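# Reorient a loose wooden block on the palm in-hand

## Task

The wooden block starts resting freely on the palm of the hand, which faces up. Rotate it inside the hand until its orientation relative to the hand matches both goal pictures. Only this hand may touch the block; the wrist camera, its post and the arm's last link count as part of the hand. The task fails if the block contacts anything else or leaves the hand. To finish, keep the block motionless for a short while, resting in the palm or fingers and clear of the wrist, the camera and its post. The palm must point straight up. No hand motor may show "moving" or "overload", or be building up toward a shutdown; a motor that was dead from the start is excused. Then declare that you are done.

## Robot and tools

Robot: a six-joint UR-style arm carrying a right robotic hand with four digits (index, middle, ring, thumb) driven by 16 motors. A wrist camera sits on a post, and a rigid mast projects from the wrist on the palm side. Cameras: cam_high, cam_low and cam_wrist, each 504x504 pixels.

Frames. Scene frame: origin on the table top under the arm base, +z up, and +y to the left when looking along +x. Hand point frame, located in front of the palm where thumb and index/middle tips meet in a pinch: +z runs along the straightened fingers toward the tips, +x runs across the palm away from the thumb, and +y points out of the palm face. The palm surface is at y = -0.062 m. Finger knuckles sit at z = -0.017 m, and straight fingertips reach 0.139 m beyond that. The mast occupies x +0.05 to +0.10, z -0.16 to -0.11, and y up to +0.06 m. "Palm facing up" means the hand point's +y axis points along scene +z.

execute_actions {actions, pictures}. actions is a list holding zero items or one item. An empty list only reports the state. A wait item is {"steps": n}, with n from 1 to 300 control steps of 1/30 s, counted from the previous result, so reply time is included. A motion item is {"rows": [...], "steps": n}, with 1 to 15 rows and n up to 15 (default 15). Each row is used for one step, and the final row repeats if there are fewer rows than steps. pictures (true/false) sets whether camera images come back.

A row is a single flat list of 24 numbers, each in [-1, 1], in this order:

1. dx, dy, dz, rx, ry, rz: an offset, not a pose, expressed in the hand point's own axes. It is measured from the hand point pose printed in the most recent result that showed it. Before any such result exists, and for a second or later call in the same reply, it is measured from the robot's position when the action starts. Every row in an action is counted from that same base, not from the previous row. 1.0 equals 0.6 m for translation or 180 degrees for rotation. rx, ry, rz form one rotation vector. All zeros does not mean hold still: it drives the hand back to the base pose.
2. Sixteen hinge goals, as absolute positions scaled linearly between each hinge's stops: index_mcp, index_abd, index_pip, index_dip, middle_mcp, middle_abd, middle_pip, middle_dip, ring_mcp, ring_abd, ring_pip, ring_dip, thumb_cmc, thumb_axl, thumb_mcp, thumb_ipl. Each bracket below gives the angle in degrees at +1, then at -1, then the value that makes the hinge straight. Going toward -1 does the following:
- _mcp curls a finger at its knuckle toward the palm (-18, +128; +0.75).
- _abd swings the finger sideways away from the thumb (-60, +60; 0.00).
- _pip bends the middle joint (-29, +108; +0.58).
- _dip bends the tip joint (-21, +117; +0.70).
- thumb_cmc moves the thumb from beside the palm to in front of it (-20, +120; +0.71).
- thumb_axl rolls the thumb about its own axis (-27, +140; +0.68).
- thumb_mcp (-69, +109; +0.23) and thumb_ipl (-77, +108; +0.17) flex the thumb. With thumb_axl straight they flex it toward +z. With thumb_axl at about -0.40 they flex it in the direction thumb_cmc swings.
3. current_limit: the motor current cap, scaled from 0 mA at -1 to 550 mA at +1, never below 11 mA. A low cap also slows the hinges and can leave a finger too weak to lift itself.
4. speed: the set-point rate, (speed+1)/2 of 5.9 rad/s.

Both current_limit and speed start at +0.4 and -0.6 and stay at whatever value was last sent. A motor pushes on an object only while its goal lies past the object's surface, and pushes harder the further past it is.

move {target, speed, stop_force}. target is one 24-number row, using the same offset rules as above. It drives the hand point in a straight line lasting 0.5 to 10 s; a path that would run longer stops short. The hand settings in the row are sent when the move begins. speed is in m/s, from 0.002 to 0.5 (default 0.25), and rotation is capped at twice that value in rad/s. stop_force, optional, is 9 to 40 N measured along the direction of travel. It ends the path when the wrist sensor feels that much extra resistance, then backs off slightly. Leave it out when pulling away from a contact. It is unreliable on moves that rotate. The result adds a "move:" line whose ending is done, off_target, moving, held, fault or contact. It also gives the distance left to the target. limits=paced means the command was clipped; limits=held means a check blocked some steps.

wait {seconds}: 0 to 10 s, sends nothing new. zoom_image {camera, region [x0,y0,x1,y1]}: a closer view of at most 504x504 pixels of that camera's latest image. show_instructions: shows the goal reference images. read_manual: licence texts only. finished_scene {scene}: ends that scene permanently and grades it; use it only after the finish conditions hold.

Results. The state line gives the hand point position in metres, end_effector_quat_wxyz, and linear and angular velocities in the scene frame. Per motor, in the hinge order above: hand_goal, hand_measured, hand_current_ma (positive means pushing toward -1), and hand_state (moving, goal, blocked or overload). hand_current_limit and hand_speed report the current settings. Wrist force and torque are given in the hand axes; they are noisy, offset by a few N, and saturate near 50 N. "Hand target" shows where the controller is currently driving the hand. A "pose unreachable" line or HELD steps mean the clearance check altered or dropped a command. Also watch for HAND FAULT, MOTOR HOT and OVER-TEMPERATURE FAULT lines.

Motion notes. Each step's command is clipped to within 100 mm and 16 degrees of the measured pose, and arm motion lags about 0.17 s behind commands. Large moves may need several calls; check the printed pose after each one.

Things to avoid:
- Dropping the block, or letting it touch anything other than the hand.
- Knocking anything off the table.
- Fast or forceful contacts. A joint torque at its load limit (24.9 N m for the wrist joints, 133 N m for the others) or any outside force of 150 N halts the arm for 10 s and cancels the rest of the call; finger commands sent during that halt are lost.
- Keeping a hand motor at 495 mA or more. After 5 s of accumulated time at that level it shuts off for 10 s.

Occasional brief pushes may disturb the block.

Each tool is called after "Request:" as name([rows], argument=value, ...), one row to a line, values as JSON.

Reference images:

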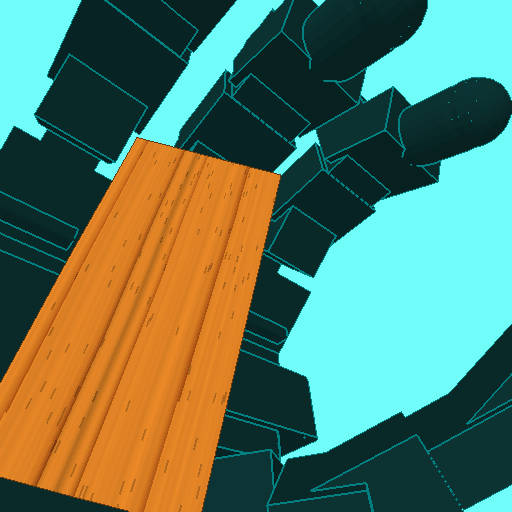

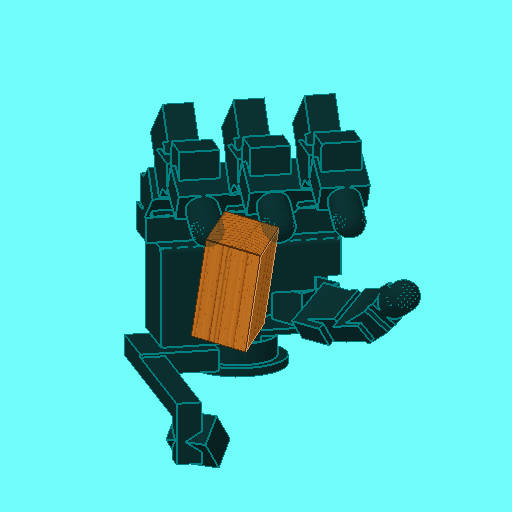

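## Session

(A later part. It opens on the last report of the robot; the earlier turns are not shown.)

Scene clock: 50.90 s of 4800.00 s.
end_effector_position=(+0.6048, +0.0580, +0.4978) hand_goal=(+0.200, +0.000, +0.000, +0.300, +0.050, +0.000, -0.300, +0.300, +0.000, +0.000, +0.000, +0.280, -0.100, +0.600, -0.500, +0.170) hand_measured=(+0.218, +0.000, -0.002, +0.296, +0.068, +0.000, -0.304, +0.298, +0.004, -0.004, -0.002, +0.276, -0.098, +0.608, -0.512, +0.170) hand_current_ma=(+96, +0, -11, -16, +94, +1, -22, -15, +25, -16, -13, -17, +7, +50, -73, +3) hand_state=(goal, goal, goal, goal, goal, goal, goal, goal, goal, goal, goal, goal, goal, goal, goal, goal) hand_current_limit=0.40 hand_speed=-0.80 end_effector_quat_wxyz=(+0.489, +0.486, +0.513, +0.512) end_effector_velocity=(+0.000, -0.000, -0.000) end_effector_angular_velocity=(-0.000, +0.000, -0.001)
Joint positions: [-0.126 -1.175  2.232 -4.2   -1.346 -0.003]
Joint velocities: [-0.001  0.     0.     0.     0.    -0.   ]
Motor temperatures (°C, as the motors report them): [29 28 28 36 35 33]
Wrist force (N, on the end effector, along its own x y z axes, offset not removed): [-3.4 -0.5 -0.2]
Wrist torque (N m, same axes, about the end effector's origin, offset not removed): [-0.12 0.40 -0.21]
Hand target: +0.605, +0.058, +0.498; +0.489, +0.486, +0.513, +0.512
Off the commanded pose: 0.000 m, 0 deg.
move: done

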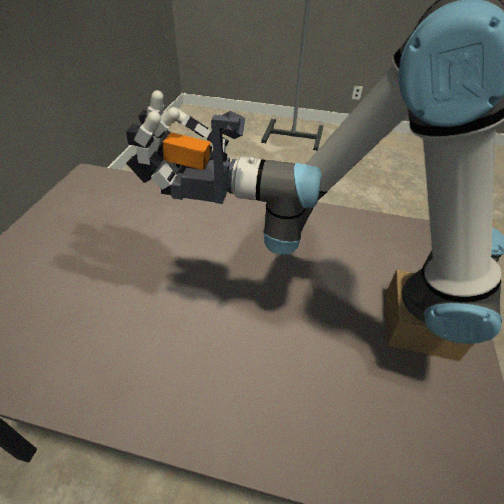

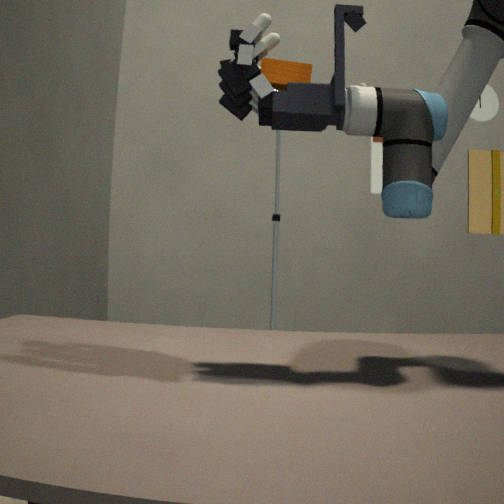

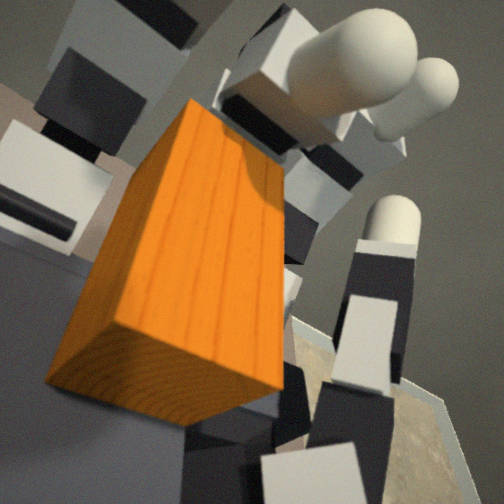

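Request:
move(target=[0,0,0,0,0,0,0.85,0,-0.2,0.3,0.05,0,-0.3,0.3,0.1,0,-1,-0.3,-0.5,0.75,-0.75,0.1,0.4,-0.6])

Request:
move(target=[0,0,0,0,0,0,0.85,0,-0.2,0.3,0.05,0,-0.3,0.3,0.1,-0.4,-1,-0.3,-0.5,0.5,-0.8,0.2,0.4,-0.75])

Request:
move(target=[0,0,0,0,0,0,0.85,0,-0.2,0.3,0.05,0,-0.3,0.3,0.1,-0.4,-1,-0.3,-0.5,0.45,-0.6,0.2,0.4,-0.8])

Request:
zoom_image(camera="cam_high", region=[110,60,270,220])

Scene clock: 77.77 s of 4800.00 s.
end_effector_position=(+0.6048, +0.0580, +0.4978) hand_goal=(+0.850, +0.000, -0.200, +0.300, +0.050, +0.000, -0.300, +0.300, +0.100, +0.000, -1.000, -0.300, -0.500, +0.750, -0.750, +0.100) hand_measured=(+0.858, +0.000, -0.196, +0.298, +0.068, +0.000, -0.304, +0.298, +0.104, -0.004, -1.000, -0.298, -0.494, +0.750, -0.754, +0.100) hand_current_ma=(+46, +0, +24, -14, +94, +1, -22, -15, +21, -16, +1, +11, +32, -4, -25, +2) hand_state=(goal, goal, goal, goal, goal, goal, goal, goal, goal, goal, goal, goal, goal, goal, goal, goal) hand_current_limit=0.40 hand_speed=-0.60 end_effector_quat_wxyz=(+0.489, +0.486, +0.513, +0.512) end_effector_velocity=(-0.000, +0.000, -0.000) end_effector_angular_velocity=(+0.000, +0.000, +0.000)
Joint positions: [-0.126 -1.175  2.232 -4.2   -1.346 -0.003]
Joint velocities: [ 0.  0.  0. -0. -0.  0.]
Motor temperatures (°C, as the motors report them): [29 28 28 36 35 33]
Wrist force (N, on the end effector, along its own x y z axes, offset not removed): [-1.6 0.1 -0.8]
Wrist torque (N m, same axes, about the end effector's origin, offset not removed): [0.04 -0.01 -0.01]
Hand target: +0.605, +0.058, +0.498; +0.489, +0.486, +0.513, +0.512
Off the commanded pose: 0.000 m, 0 deg.
After step 90, 22.57 s passed at rest.
move: done

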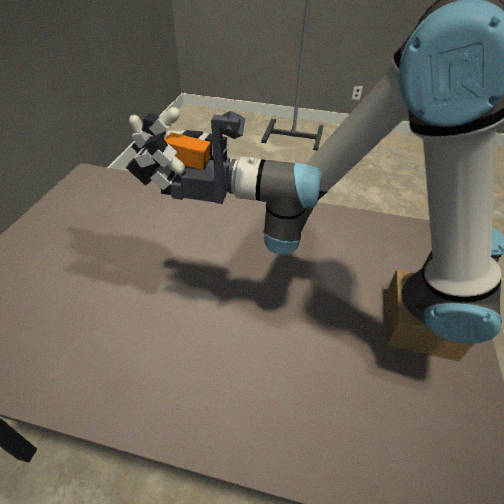

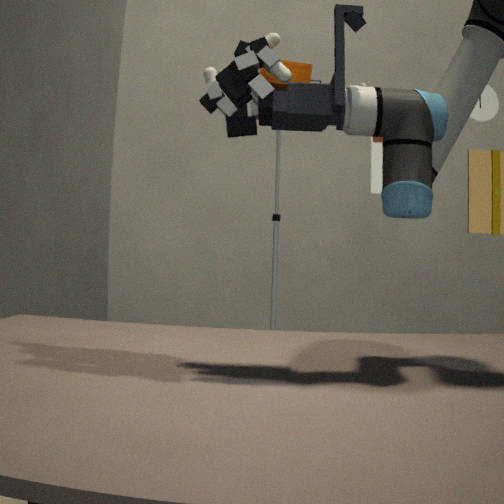

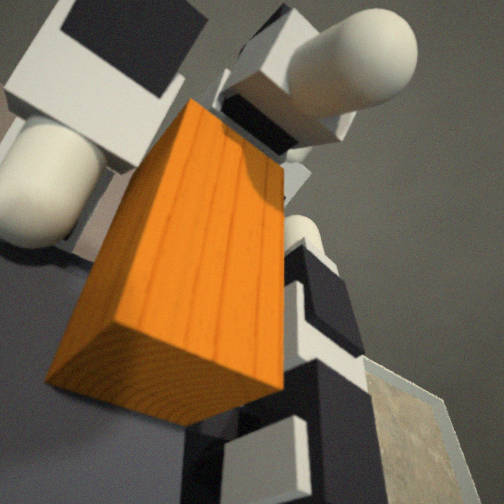

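Scene clock: 78.57 s of 4800.00 s.
end_effector_position=(+0.6048, +0.0580, +0.4978) hand_goal=(+0.850, +0.000, -0.200, +0.300, +0.050, +0.000, -0.300, +0.300, +0.100, -0.400, -1.000, -0.300, -0.500, +0.500, -0.800, +0.200) hand_measured=(+0.858, +0.000, -0.196, +0.298, +0.064, +0.000, -0.304, +0.298, +0.104, -0.368, -1.000, -0.298, -0.492, +0.576, -0.804, +0.194) hand_current_ma=(+46, +0, +24, -14, +77, +1, -22, -15, +17, +139, +1, +11, +46, +385, -27, -35) hand_state=(goal, goal, goal, goal, goal, goal, goal, goal, goal, blocked, goal, goal, goal, blocked, goal, goal) hand_current_limit=0.40 hand_speed=-0.75 end_effector_quat_wxyz=(+0.489, +0.486, +0.513, +0.512) end_effector_velocity=(+0.000, -0.000, +0.000) end_effector_angular_velocity=(-0.001, -0.001, -0.000)
Joint positions: [-0.126 -1.175  2.232 -4.2   -1.346 -0.003]
Joint velocities: [-0.001  0.    -0.001 -0.001  0.    -0.001]
Motor temperatures (°C, as the motors report them): [29 28 28 36 35 33]
Wrist force (N, on the end effector, along its own x y z axes, offset not removed): [-0.1 -1.2 0.0]
Wrist torque (N m, same axes, about the end effector's origin, offset not removed): [-0.22 -0.16 0.07]
Hand target: +0.605, +0.058, +0.498; +0.489, +0.486, +0.513, +0.512
Off the commanded pose: 0.000 m, 0 deg.
move: done

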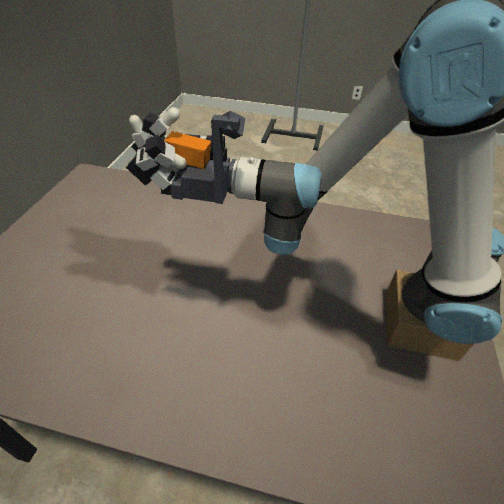

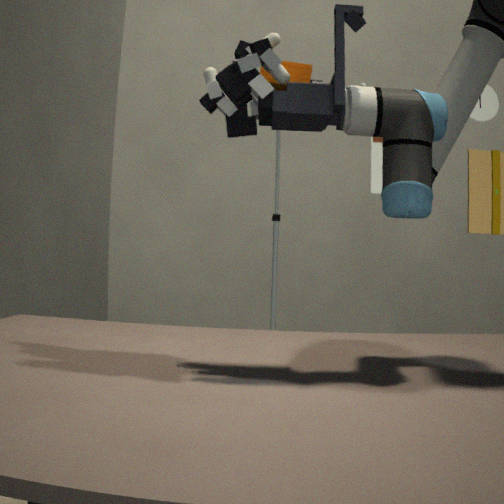

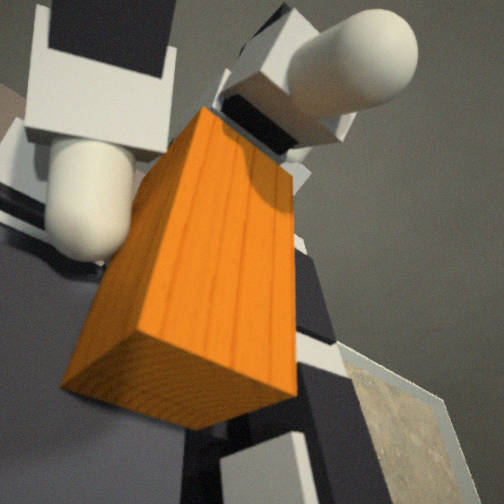

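Scene clock: 79.77 s of 4800.00 s.
end_effector_position=(+0.6048, +0.0580, +0.4978) hand_goal=(+0.850, +0.000, -0.200, +0.300, +0.050, +0.000, -0.300, +0.300, +0.100, -0.400, -1.000, -0.300, -0.500, +0.450, -0.600, +0.200) hand_measured=(+0.858, +0.000, -0.196, +0.298, +0.052, -0.006, -0.302, +0.298, +0.102, -0.386, -1.000, -0.298, -0.490, +0.562, -0.650, +0.192) hand_current_ma=(+46, +0, +24, -14, +7, -26, -6, -15, +14, +57, +1, +9, +50, +385, -329, -57) hand_state=(goal, goal, goal, goal, goal, goal, goal, goal, goal, goal, goal, goal, goal, blocked, blocked, goal) hand_current_limit=0.40 hand_speed=-0.80 end_effector_quat_wxyz=(+0.489, +0.486, +0.513, +0.512) end_effector_velocity=(+0.000, +0.000, +0.001) end_effector_angular_velocity=(+0.000, -0.001, +0.000)
Joint positions: [-0.126 -1.175  2.232 -4.2   -1.346 -0.003]
Joint velocities: [ 0.    -0.001 -0.001  0.001  0.     0.   ]
Motor temperatures (°C, as the motors report them): [29 28 28 36 35 33]
Wrist force (N, on the end effector, along its own x y z axes, offset not removed): [-1.2 -0.9 0.1]
Wrist torque (N m, same axes, about the end effector's origin, offset not removed): [-0.21 -0.02 0.04]
Hand target: +0.605, +0.058, +0.498; +0.489, +0.486, +0.513, +0.512
Off the commanded pose: 0.000 m, 0 deg.
move: done

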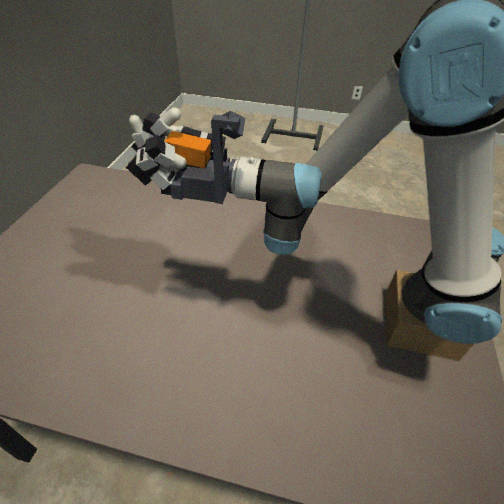

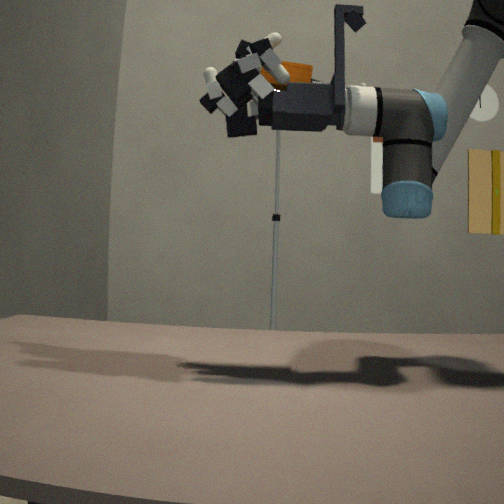

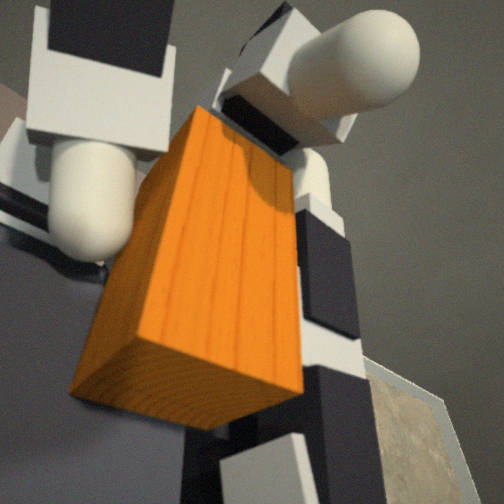

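Region (110, 60, 270, 220) of cam_high's 504x504 image, scaled by 3.150, with more detail than that image has.

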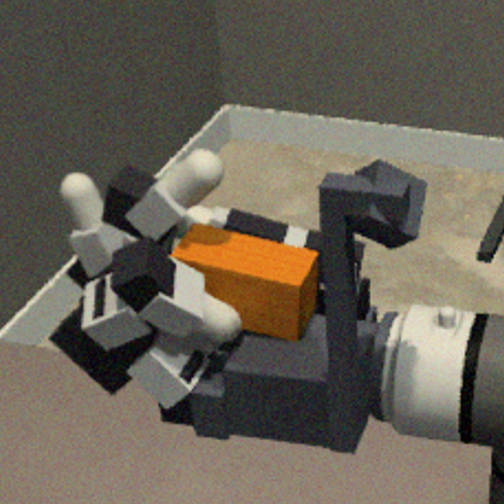

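Request:
move(target=[0,0,0,0,0,0,0.5,-0.1,-0.6,0,0.05,0,-0.1,0.3,0.1,-0.36,-1,-0.3,0.1,0.7,-0.2,0.2,0.4,-0.5])

Request:
move(target=[0,0,0,0,0,0,0.1,-0.1,-1,-0.3,0.05,0,-0.1,0.3,0.1,-0.36,-1,-0.3,0.1,0.7,-0.2,0.2,0.4,-0.5])

Request:
move(target=[0,0,0,0,0,0,0.1,0.5,-1,-0.3,0.05,0,-0.1,0.3,0.05,-0.36,-1,-0.3,0.1,0.7,-0.2,0.2,0.4,-0.7])

Request:
move(target=[0,0,0,0,0,0,0.1,0.6,-0.95,0.05,0.05,0,-0.1,0.3,0.05,-0.36,-1,-0.3,0.1,0.7,-0.2,0.2,0.4,-0.8])

Scene clock: 89.60 s of 4800.00 s.
end_effector_position=(+0.6048, +0.0580, +0.4978) hand_goal=(+0.500, -0.100, -0.600, +0.000, +0.050, +0.000, -0.100, +0.300, +0.100, -0.360, -1.000, -0.300, +0.100, +0.700, -0.200, +0.200) hand_measured=(+0.518, -0.096, -0.598, +0.002, +0.054, -0.004, -0.104, +0.298, +0.102, -0.364, -1.000, -0.298, +0.106, +0.702, -0.208, +0.196) hand_current_ma=(+105, +14, +11, +12, +22, -14, -21, -15, +14, -16, +1, +9, +29, +8, -48, -22) hand_state=(goal, goal, goal, goal, goal, goal, goal, goal, goal, goal, goal, goal, goal, goal, goal, goal) hand_current_limit=0.40 hand_speed=-0.50 end_effector_quat_wxyz=(+0.489, +0.486, +0.513, +0.512) end_effector_velocity=(+0.000, -0.001, -0.001) end_effector_angular_velocity=(+0.000, +0.001, -0.001)
Joint positions: [-0.126 -1.175  2.232 -4.2   -1.346 -0.003]
Joint velocities: [-0.001  0.     0.001  0.    -0.     0.   ]
Motor temperatures (°C, as the motors report them): [29 28 28 36 35 33]
Wrist force (N, on the end effector, along its own x y z axes, offset not removed): [-0.8 -1.2 -1.2]
Wrist torque (N m, same axes, about the end effector's origin, offset not removed): [-0.11 0.04 0.12]
Hand target: +0.605, +0.058, +0.498; +0.489, +0.486, +0.513, +0.512
Off the commanded pose: 0.000 m, 0 deg.
After step 90, 5.97 s passed at rest.
move: done

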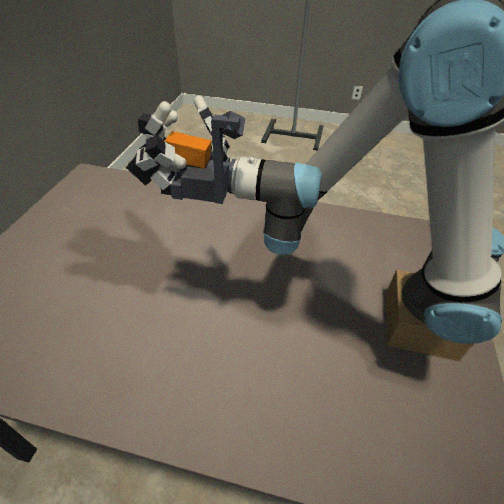

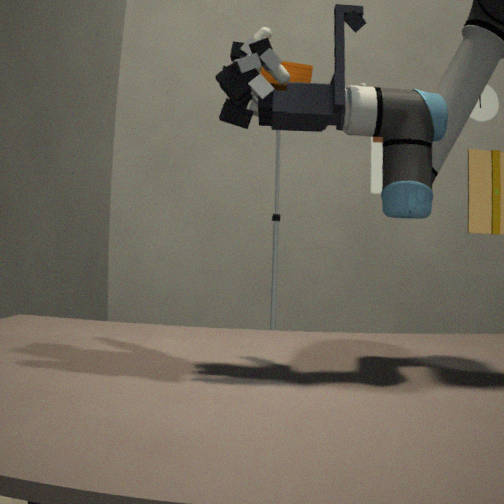

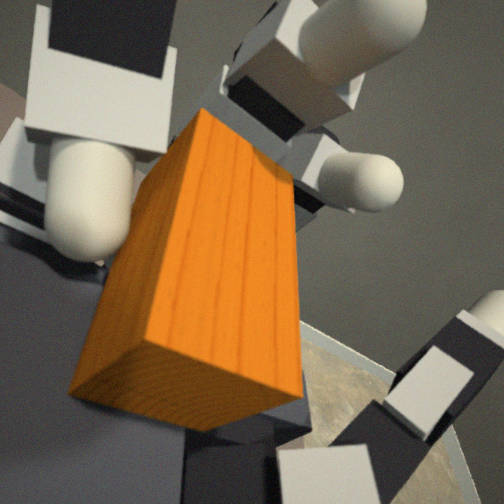

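Scene clock: 90.37 s of 4800.00 s.
end_effector_position=(+0.6048, +0.0580, +0.4978) hand_goal=(+0.100, -0.100, -1.000, -0.300, +0.050, +0.000, -0.100, +0.300, +0.100, -0.360, -1.000, -0.300, +0.100, +0.700, -0.200, +0.200) hand_measured=(+0.112, -0.096, -1.000, -0.298, +0.054, -0.004, -0.104, +0.298, +0.102, -0.364, -1.000, -0.298, +0.106, +0.702, -0.208, +0.196) hand_current_ma=(+61, +14, +1, +12, +22, -14, -21, -15, +14, -16, +1, +9, +29, +8, -48, -22) hand_state=(goal, goal, goal, goal, goal, goal, goal, goal, goal, goal, goal, goal, goal, goal, goal, goal) hand_current_limit=0.40 hand_speed=-0.50 end_effector_quat_wxyz=(+0.489, +0.486, +0.513, +0.512) end_effector_velocity=(+0.000, +0.000, -0.000) end_effector_angular_velocity=(+0.000, +0.000, +0.000)
Joint positions: [-0.126 -1.175  2.232 -4.2   -1.346 -0.003]
Joint velocities: [ 0.     0.001 -0.     0.    -0.     0.   ]
Motor temperatures (°C, as the motors report them): [29 28 28 36 35 33]
Wrist force (N, on the end effector, along its own x y z axes, offset not removed): [-0.6 -0.7 -0.5]
Wrist torque (N m, same axes, about the end effector's origin, offset not removed): [-0.15 -0.01 0.12]
Hand target: +0.605, +0.058, +0.498; +0.489, +0.486, +0.513, +0.512
Off the commanded pose: 0.000 m, 0 deg.
move: done

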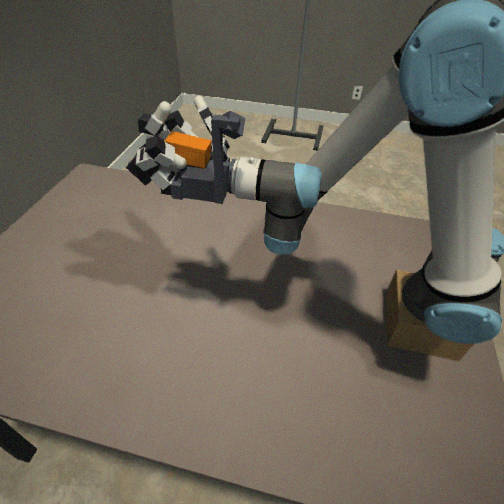

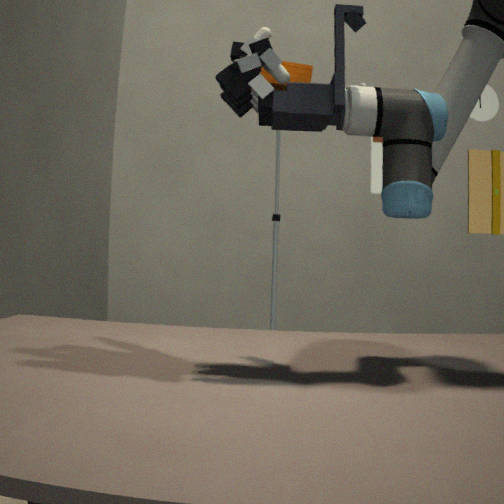

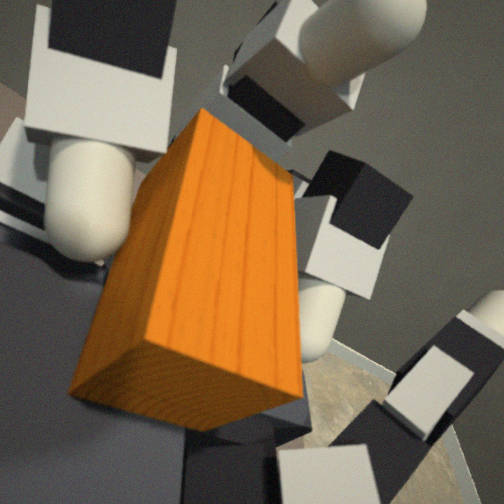

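Scene clock: 91.37 s of 4800.00 s.
end_effector_position=(+0.6048, +0.0580, +0.4978) hand_goal=(+0.100, +0.500, -1.000, -0.300, +0.050, +0.000, -0.100, +0.300, +0.050, -0.360, -1.000, -0.300, +0.100, +0.700, -0.200, +0.200) hand_measured=(+0.110, +0.498, -1.000, -0.298, +0.054, -0.004, -0.104, +0.298, +0.060, -0.364, -1.000, -0.298, +0.106, +0.702, -0.208, +0.196) hand_current_ma=(+61, -13, +1, +12, +22, -14, -21, -15, +59, -16, +1, +9, +29, +8, -48, -22) hand_state=(goal, goal, goal, goal, goal, goal, goal, goal, goal, goal, goal, goal, goal, goal, goal, goal) hand_current_limit=0.40 hand_speed=-0.70 end_effector_quat_wxyz=(+0.489, +0.486, +0.513, +0.512) end_effector_velocity=(+0.000, +0.000, +0.001) end_effector_angular_velocity=(-0.001, -0.001, +0.000)
Joint positions: [-0.126 -1.175  2.232 -4.2   -1.346 -0.003]
Joint velocities: [ 0.    -0.    -0.001  0.     0.    -0.   ]
Motor temperatures (°C, as the motors report them): [29 28 28 36 35 33]
Wrist force (N, on the end effector, along its own x y z axes, offset not removed): [-1.0 -1.3 -0.5]
Wrist torque (N m, same axes, about the end effector's origin, offset not removed): [-0.28 -0.11 0.07]
Hand target: +0.605, +0.058, +0.498; +0.489, +0.486, +0.513, +0.512
Off the commanded pose: 0.000 m, 0 deg.
move: done

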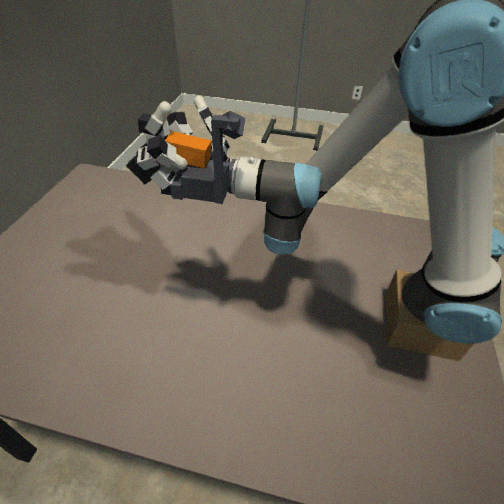

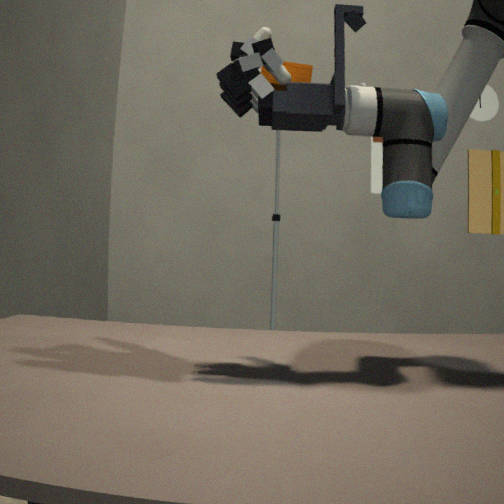

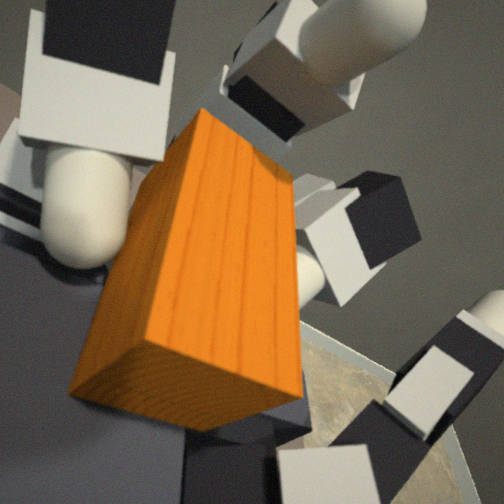

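Scene clock: 92.37 s of 4800.00 s.
end_effector_position=(+0.6048, +0.0580, +0.4978) hand_goal=(+0.100, +0.600, -0.950, +0.050, +0.050, +0.000, -0.100, +0.300, +0.050, -0.360, -1.000, -0.300, +0.100, +0.700, -0.200, +0.200) hand_measured=(+0.110, +0.598, -0.958, +0.046, +0.054, -0.004, -0.104, +0.298, +0.060, -0.364, -1.000, -0.298, +0.106, +0.702, -0.208, +0.196) hand_current_ma=(+59, -12, -40, -21, +23, -14, -21, -15, +58, -16, +1, +9, +29, +8, -48, -22) hand_state=(goal, goal, goal, goal, goal, goal, goal, goal, goal, goal, goal, goal, goal, goal, goal, goal) hand_current_limit=0.40 hand_speed=-0.80 end_effector_quat_wxyz=(+0.489, +0.486, +0.513, +0.512) end_effector_velocity=(+0.001, -0.001, +0.000) end_effector_angular_velocity=(+0.000, -0.000, -0.001)
Joint positions: [-0.126 -1.175  2.232 -4.2   -1.346 -0.003]
Joint velocities: [-0.001  0.001 -0.002  0.     0.     0.   ]
Motor temperatures (°C, as the motors report them): [29 28 28 36 35 33]
Wrist force (N, on the end effector, along its own x y z axes, offset not removed): [-0.3 -1.2 0.5]
Wrist torque (N m, same axes, about the end effector's origin, offset not removed): [-0.29 -0.13 0.12]
Hand target: +0.605, +0.058, +0.498; +0.489, +0.486, +0.513, +0.512
Off the commanded pose: 0.000 m, 0 deg.
move: done

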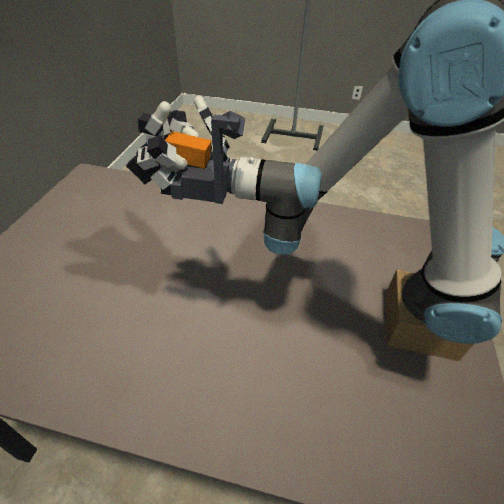

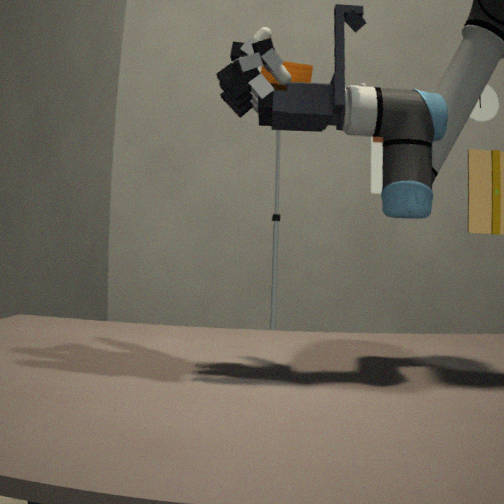

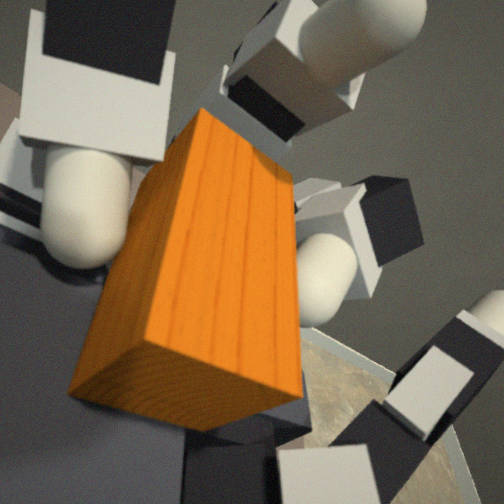

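Request:
move(target=[0,0,0,0,0,0,0.1,0.45,-1,-0.35,0.05,0,-0.1,0.3,0.1,-0.36,-1,-0.2,0.1,0.7,-0.2,0.2,0.4,-0.6])

Request:
move(target=[0,0,0,0,0,0,0.1,0.5,-1,-0.35,0.05,0,-0.1,0.3,0.1,-0.8,-1,-0.2,0.1,0.7,-0.2,0.2,0.4,-0.7])

Request:
move(target=[0,0,0,0,0,0,0.05,1,-1,-0.15,0.05,0,-0.1,0.3,0.1,-0.4,-1,-0.35,0.1,0.7,-0.2,0.2,0.4,-0.85])

Scene clock: 97.57 s of 4800.00 s.
end_effector_position=(+0.6048, +0.0580, +0.4978) hand_goal=(+0.100, +0.450, -1.000, -0.350, +0.050, +0.000, -0.100, +0.300, +0.100, -0.360, -1.000, -0.200, +0.100, +0.700, -0.200, +0.200) hand_measured=(+0.110, +0.454, -1.000, -0.348, +0.054, -0.004, -0.104, +0.298, +0.102, -0.364, -1.000, -0.204, +0.106, +0.702, -0.208, +0.196) hand_current_ma=(+59, +16, +1, +13, +23, -14, -21, -15, +9, -16, +1, -19, +29, +8, -48, -22) hand_state=(goal, goal, goal, goal, goal, goal, goal, goal, goal, goal, goal, goal, goal, goal, goal, goal) hand_current_limit=0.40 hand_speed=-0.60 end_effector_quat_wxyz=(+0.489, +0.486, +0.513, +0.512) end_effector_velocity=(-0.000, +0.000, +0.000) end_effector_angular_velocity=(-0.000, -0.001, +0.000)
Joint positions: [-0.126 -1.175  2.232 -4.2   -1.346 -0.003]
Joint velocities: [-0.    -0.    -0.    -0.001  0.    -0.   ]
Motor temperatures (°C, as the motors report them): [29 28 28 36 35 33]
Wrist force (N, on the end effector, along its own x y z axes, offset not removed): [-0.7 -1.6 -0.6]
Wrist torque (N m, same axes, about the end effector's origin, offset not removed): [-0.21 -0.16 0.08]
Hand target: +0.605, +0.058, +0.498; +0.489, +0.486, +0.513, +0.512
Off the commanded pose: 0.000 m, 0 deg.
After step 90, 1.50 s passed at rest.
move: done

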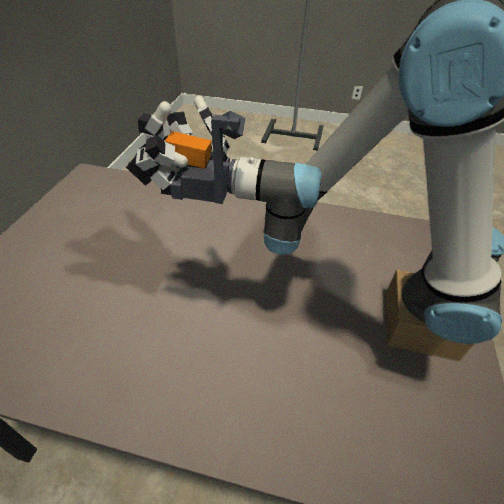

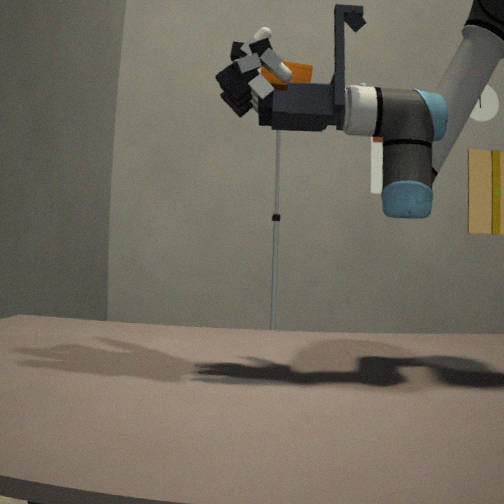

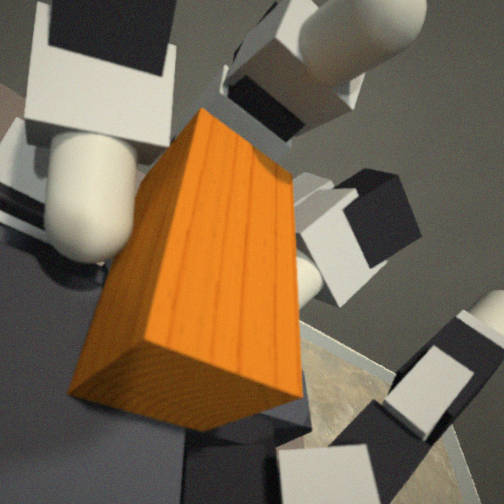

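Scene clock: 98.23 s of 4800.00 s.
end_effector_position=(+0.6048, +0.0580, +0.4978) hand_goal=(+0.100, +0.500, -1.000, -0.350, +0.050, +0.000, -0.100, +0.300, +0.100, -0.800, -1.000, -0.200, +0.100, +0.700, -0.200, +0.200) hand_measured=(+0.110, +0.478, -1.000, -0.356, +0.058, -0.002, -0.104, +0.298, +0.096, -0.512, -0.982, -0.192, +0.106, +0.702, -0.208, +0.196) hand_current_ma=(+59, -96, +5, -27, +48, -6, -21, -15, -21, +383, +95, +47, +29, +8, -48, -22) hand_state=(goal, blocked, goal, goal, goal, goal, goal, goal, goal, blocked, goal, goal, goal, goal, goal, goal) hand_current_limit=0.40 hand_speed=-0.70 end_effector_quat_wxyz=(+0.489, +0.486, +0.513, +0.512) end_effector_velocity=(+0.000, +0.000, -0.001) end_effector_angular_velocity=(+0.001, +0.003, +0.001)
Joint positions: [-0.126 -1.175  2.232 -4.2   -1.346 -0.003]
Joint velocities: [ 0.001  0.     0.001  0.002 -0.     0.   ]
Motor temperatures (°C, as the motors report them): [29 28 28 36 35 33]
Wrist force (N, on the end effector, along its own x y z axes, offset not removed): [-2.0 -1.5 -0.9]
Wrist torque (N m, same axes, about the end effector's origin, offset not removed): [-0.18 0.19 -0.05]
Hand target: +0.605, +0.058, +0.498; +0.489, +0.486, +0.513, +0.512
Off the commanded pose: 0.000 m, 0 deg.
move: done

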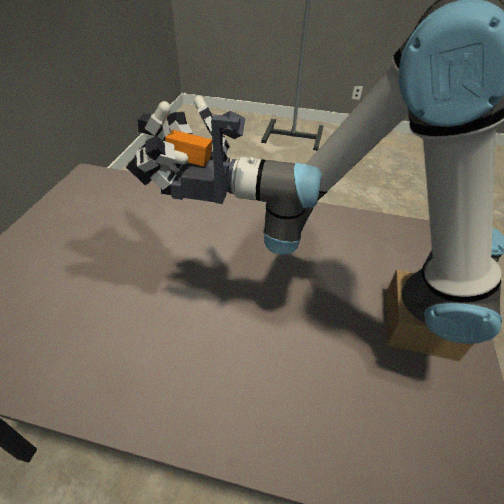

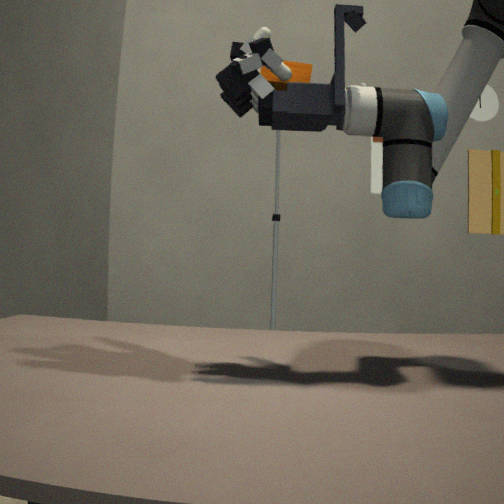

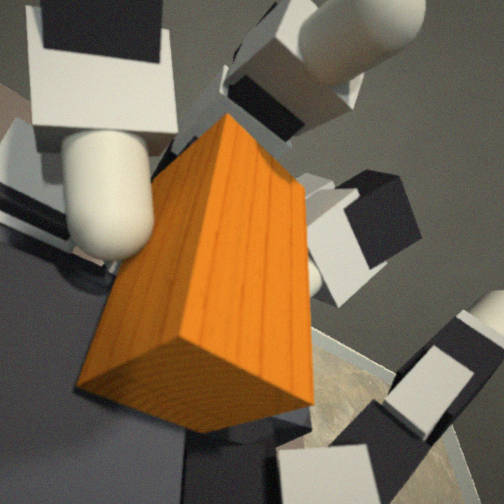

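Scene clock: 99.10 s of 4800.00 s.
end_effector_position=(+0.6048, +0.0580, +0.4978) hand_goal=(+0.050, +1.000, -1.000, -0.150, +0.050, +0.000, -0.100, +0.300, +0.100, -0.400, -1.000, -0.350, +0.100, +0.700, -0.200, +0.200) hand_measured=(+0.050, +0.626, -0.986, -0.152, +0.060, -0.002, -0.104, +0.298, +0.108, -0.370, -0.970, -0.336, +0.106, +0.702, -0.208, +0.196) hand_current_ma=(+0, -385, +75, -12, +51, -6, -20, -15, +45, +128, +154, +78, +29, +8, -48, -22) hand_state=(goal, blocked, goal, goal, goal, goal, goal, goal, goal, blocked, blocked, goal, goal, goal, goal, goal) hand_current_limit=0.40 hand_speed=-0.85 end_effector_quat_wxyz=(+0.489, +0.486, +0.513, +0.512) end_effector_velocity=(-0.001, -0.001, -0.000) end_effector_angular_velocity=(-0.000, -0.000, -0.002)
Joint positions: [-0.126 -1.175  2.232 -4.2   -1.346 -0.003]
Joint velocities: [-0.002 -0.     0.002 -0.001 -0.    -0.   ]
Motor temperatures (°C, as the motors report them): [29 28 28 36 35 33]
Wrist force (N, on the end effector, along its own x y z axes, offset not removed): [-1.3 0.2 -0.7]
Wrist torque (N m, same axes, about the end effector's origin, offset not removed): [-0.08 -0.01 0.09]
Hand target: +0.605, +0.058, +0.498; +0.489, +0.486, +0.513, +0.512
Off the commanded pose: 0.000 m, 0 deg.
move: done

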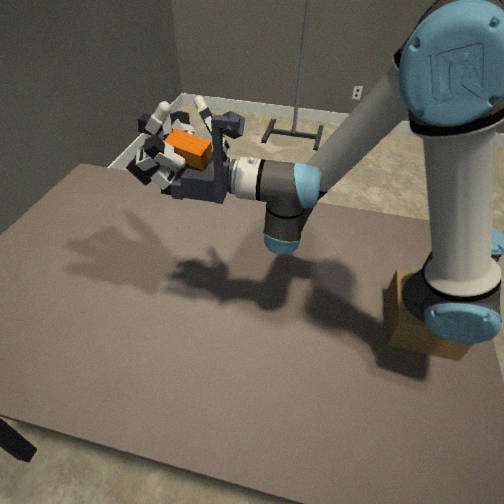

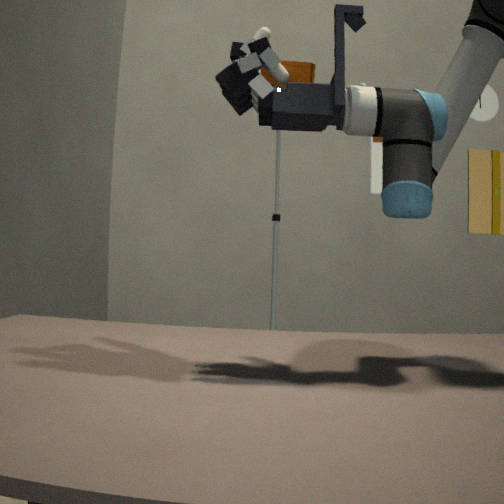

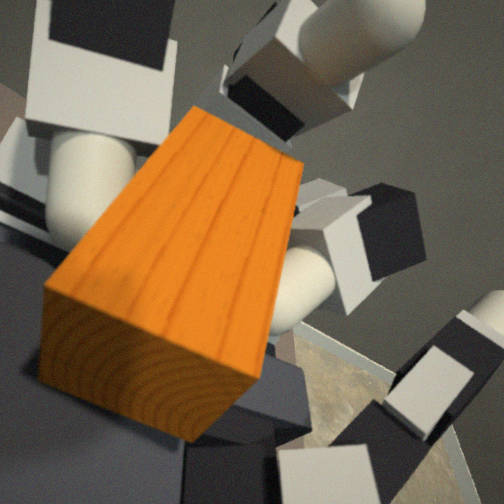

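Rolled but yawed. Move the index tip forward, ring tip rearward.

Request:
move(target=[0,0,0,0,0,0,0.22,1,-1,-0.15,0.0,0,-0.1,0.3,0.0,-0.33,-1,-0.25,0.1,0.7,-0.2,0.2,0.4,-0.85])

Scene clock: 103.40 s of 4800.00 s.
end_effector_position=(+0.6048, +0.0580, +0.4978) hand_goal=(+0.220, +1.000, -1.000, -0.150, +0.000, +0.000, -0.100, +0.300, +0.000, -0.330, -1.000, -0.250, +0.100, +0.700, -0.200, +0.200) hand_measured=(+0.198, +0.726, -0.980, -0.146, +0.016, -0.002, -0.104, +0.298, +0.028, -0.326, -0.976, -0.252, +0.106, +0.702, -0.208, +0.196) hand_current_ma=(-122, -385, +105, +16, +85, -6, -19, -15, +151, +15, +124, -8, +29, +8, -48, -22) hand_state=(blocked, blocked, blocked, goal, goal, goal, goal, goal, blocked, goal, blocked, goal, goal, goal, goal, goal) hand_current_limit=0.40 hand_speed=-0.85 end_effector_quat_wxyz=(+0.489, +0.486, +0.513, +0.512) end_effector_velocity=(+0.000, -0.000, -0.001) end_effector_angular_velocity=(+0.000, +0.002, -0.000)
Joint positions: [-0.126 -1.175  2.232 -4.2   -1.346 -0.003]
Joint velocities: [-0.     0.001  0.     0.001 -0.     0.   ]
Motor temperatures (°C, as the motors report them): [29 28 28 36 35 33]
Wrist force (N, on the end effector, along its own x y z axes, offset not removed): [-2.6 -1.5 -0.5]
Wrist torque (N m, same axes, about the end effector's origin, offset not removed): [-0.26 0.23 -0.12]
Hand target: +0.605, +0.058, +0.498; +0.489, +0.486, +0.513, +0.512
Off the commanded pose: 0.000 m, 0 deg.
After step 90, 0.53 s passed at rest.
move: done

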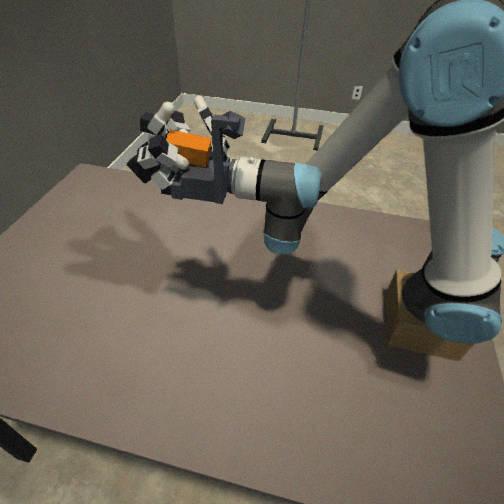

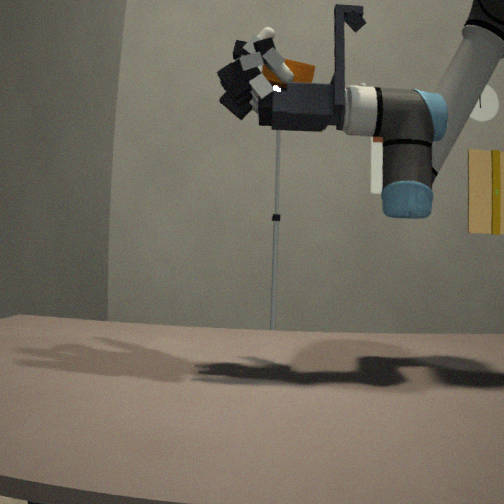

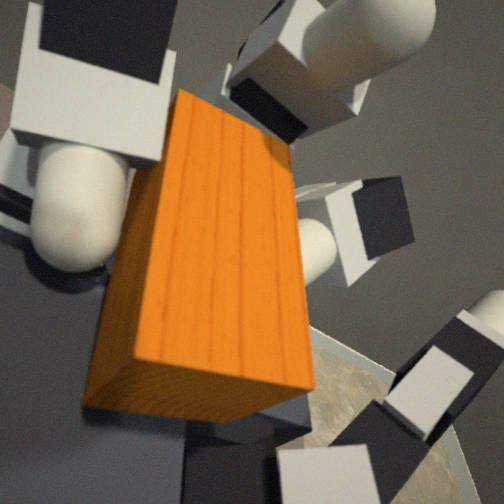

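Request:
move(target=[0,0,0,0,0,0,0.12,1,-1,-0.05,-0.03,0,-0.1,0.3,-0.02,-0.25,-1,-0.33,0.1,0.7,-0.2,0.2,0.4,-0.85])

Scene clock: 107.50 s of 4800.00 s.
end_effector_position=(+0.6048, +0.0580, +0.4978) hand_goal=(+0.120, +1.000, -1.000, -0.050, -0.030, +0.000, -0.100, +0.300, -0.020, -0.250, -1.000, -0.330, +0.100, +0.700, -0.200, +0.200) hand_measured=(+0.116, +0.800, -0.976, -0.050, -0.014, -0.002, -0.104, +0.298, -0.002, -0.252, -0.974, -0.310, +0.106, +0.702, -0.208, +0.196) hand_current_ma=(-20, -385, +117, +5, +81, -6, -19, -15, +96, -4, +127, +102, +30, +8, -48, -22) hand_state=(goal, blocked, blocked, goal, goal, goal, goal, goal, goal, goal, blocked, goal, goal, goal, goal, goal) hand_current_limit=0.40 hand_speed=-0.85 end_effector_quat_wxyz=(+0.489, +0.486, +0.513, +0.512) end_effector_velocity=(+0.000, -0.001, +0.001) end_effector_angular_velocity=(-0.001, -0.002, -0.001)
Joint positions: [-0.126 -1.175  2.232 -4.2   -1.346 -0.003]
Joint velocities: [-0.001 -0.    -0.002  0.     0.    -0.001]
Motor temperatures (°C, as the motors report them): [29 28 28 36 35 33]
Wrist force (N, on the end effector, along its own x y z axes, offset not removed): [-1.5 -0.4 0.5]
Wrist torque (N m, same axes, about the end effector's origin, offset not removed): [-0.25 0.02 -0.06]
Hand target: +0.605, +0.058, +0.498; +0.489, +0.486, +0.513, +0.512
Off the commanded pose: 0.000 m, 0 deg.
After step 90, 0.40 s passed at rest.
move: done

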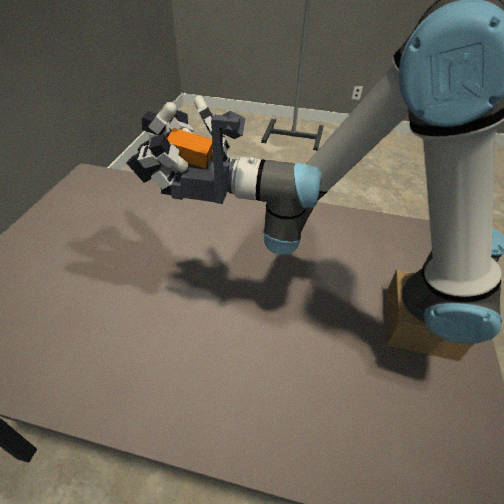

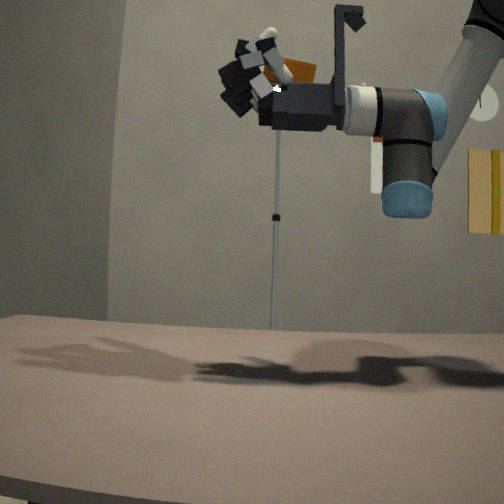

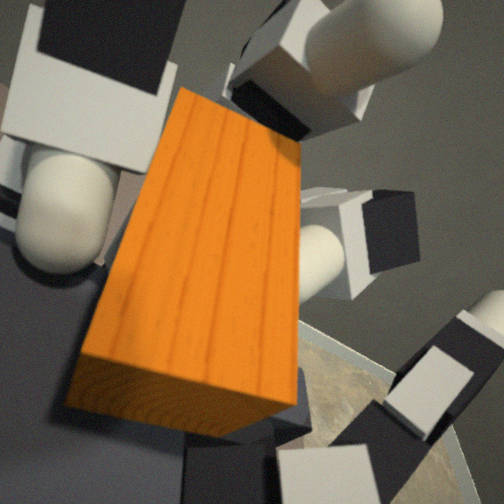

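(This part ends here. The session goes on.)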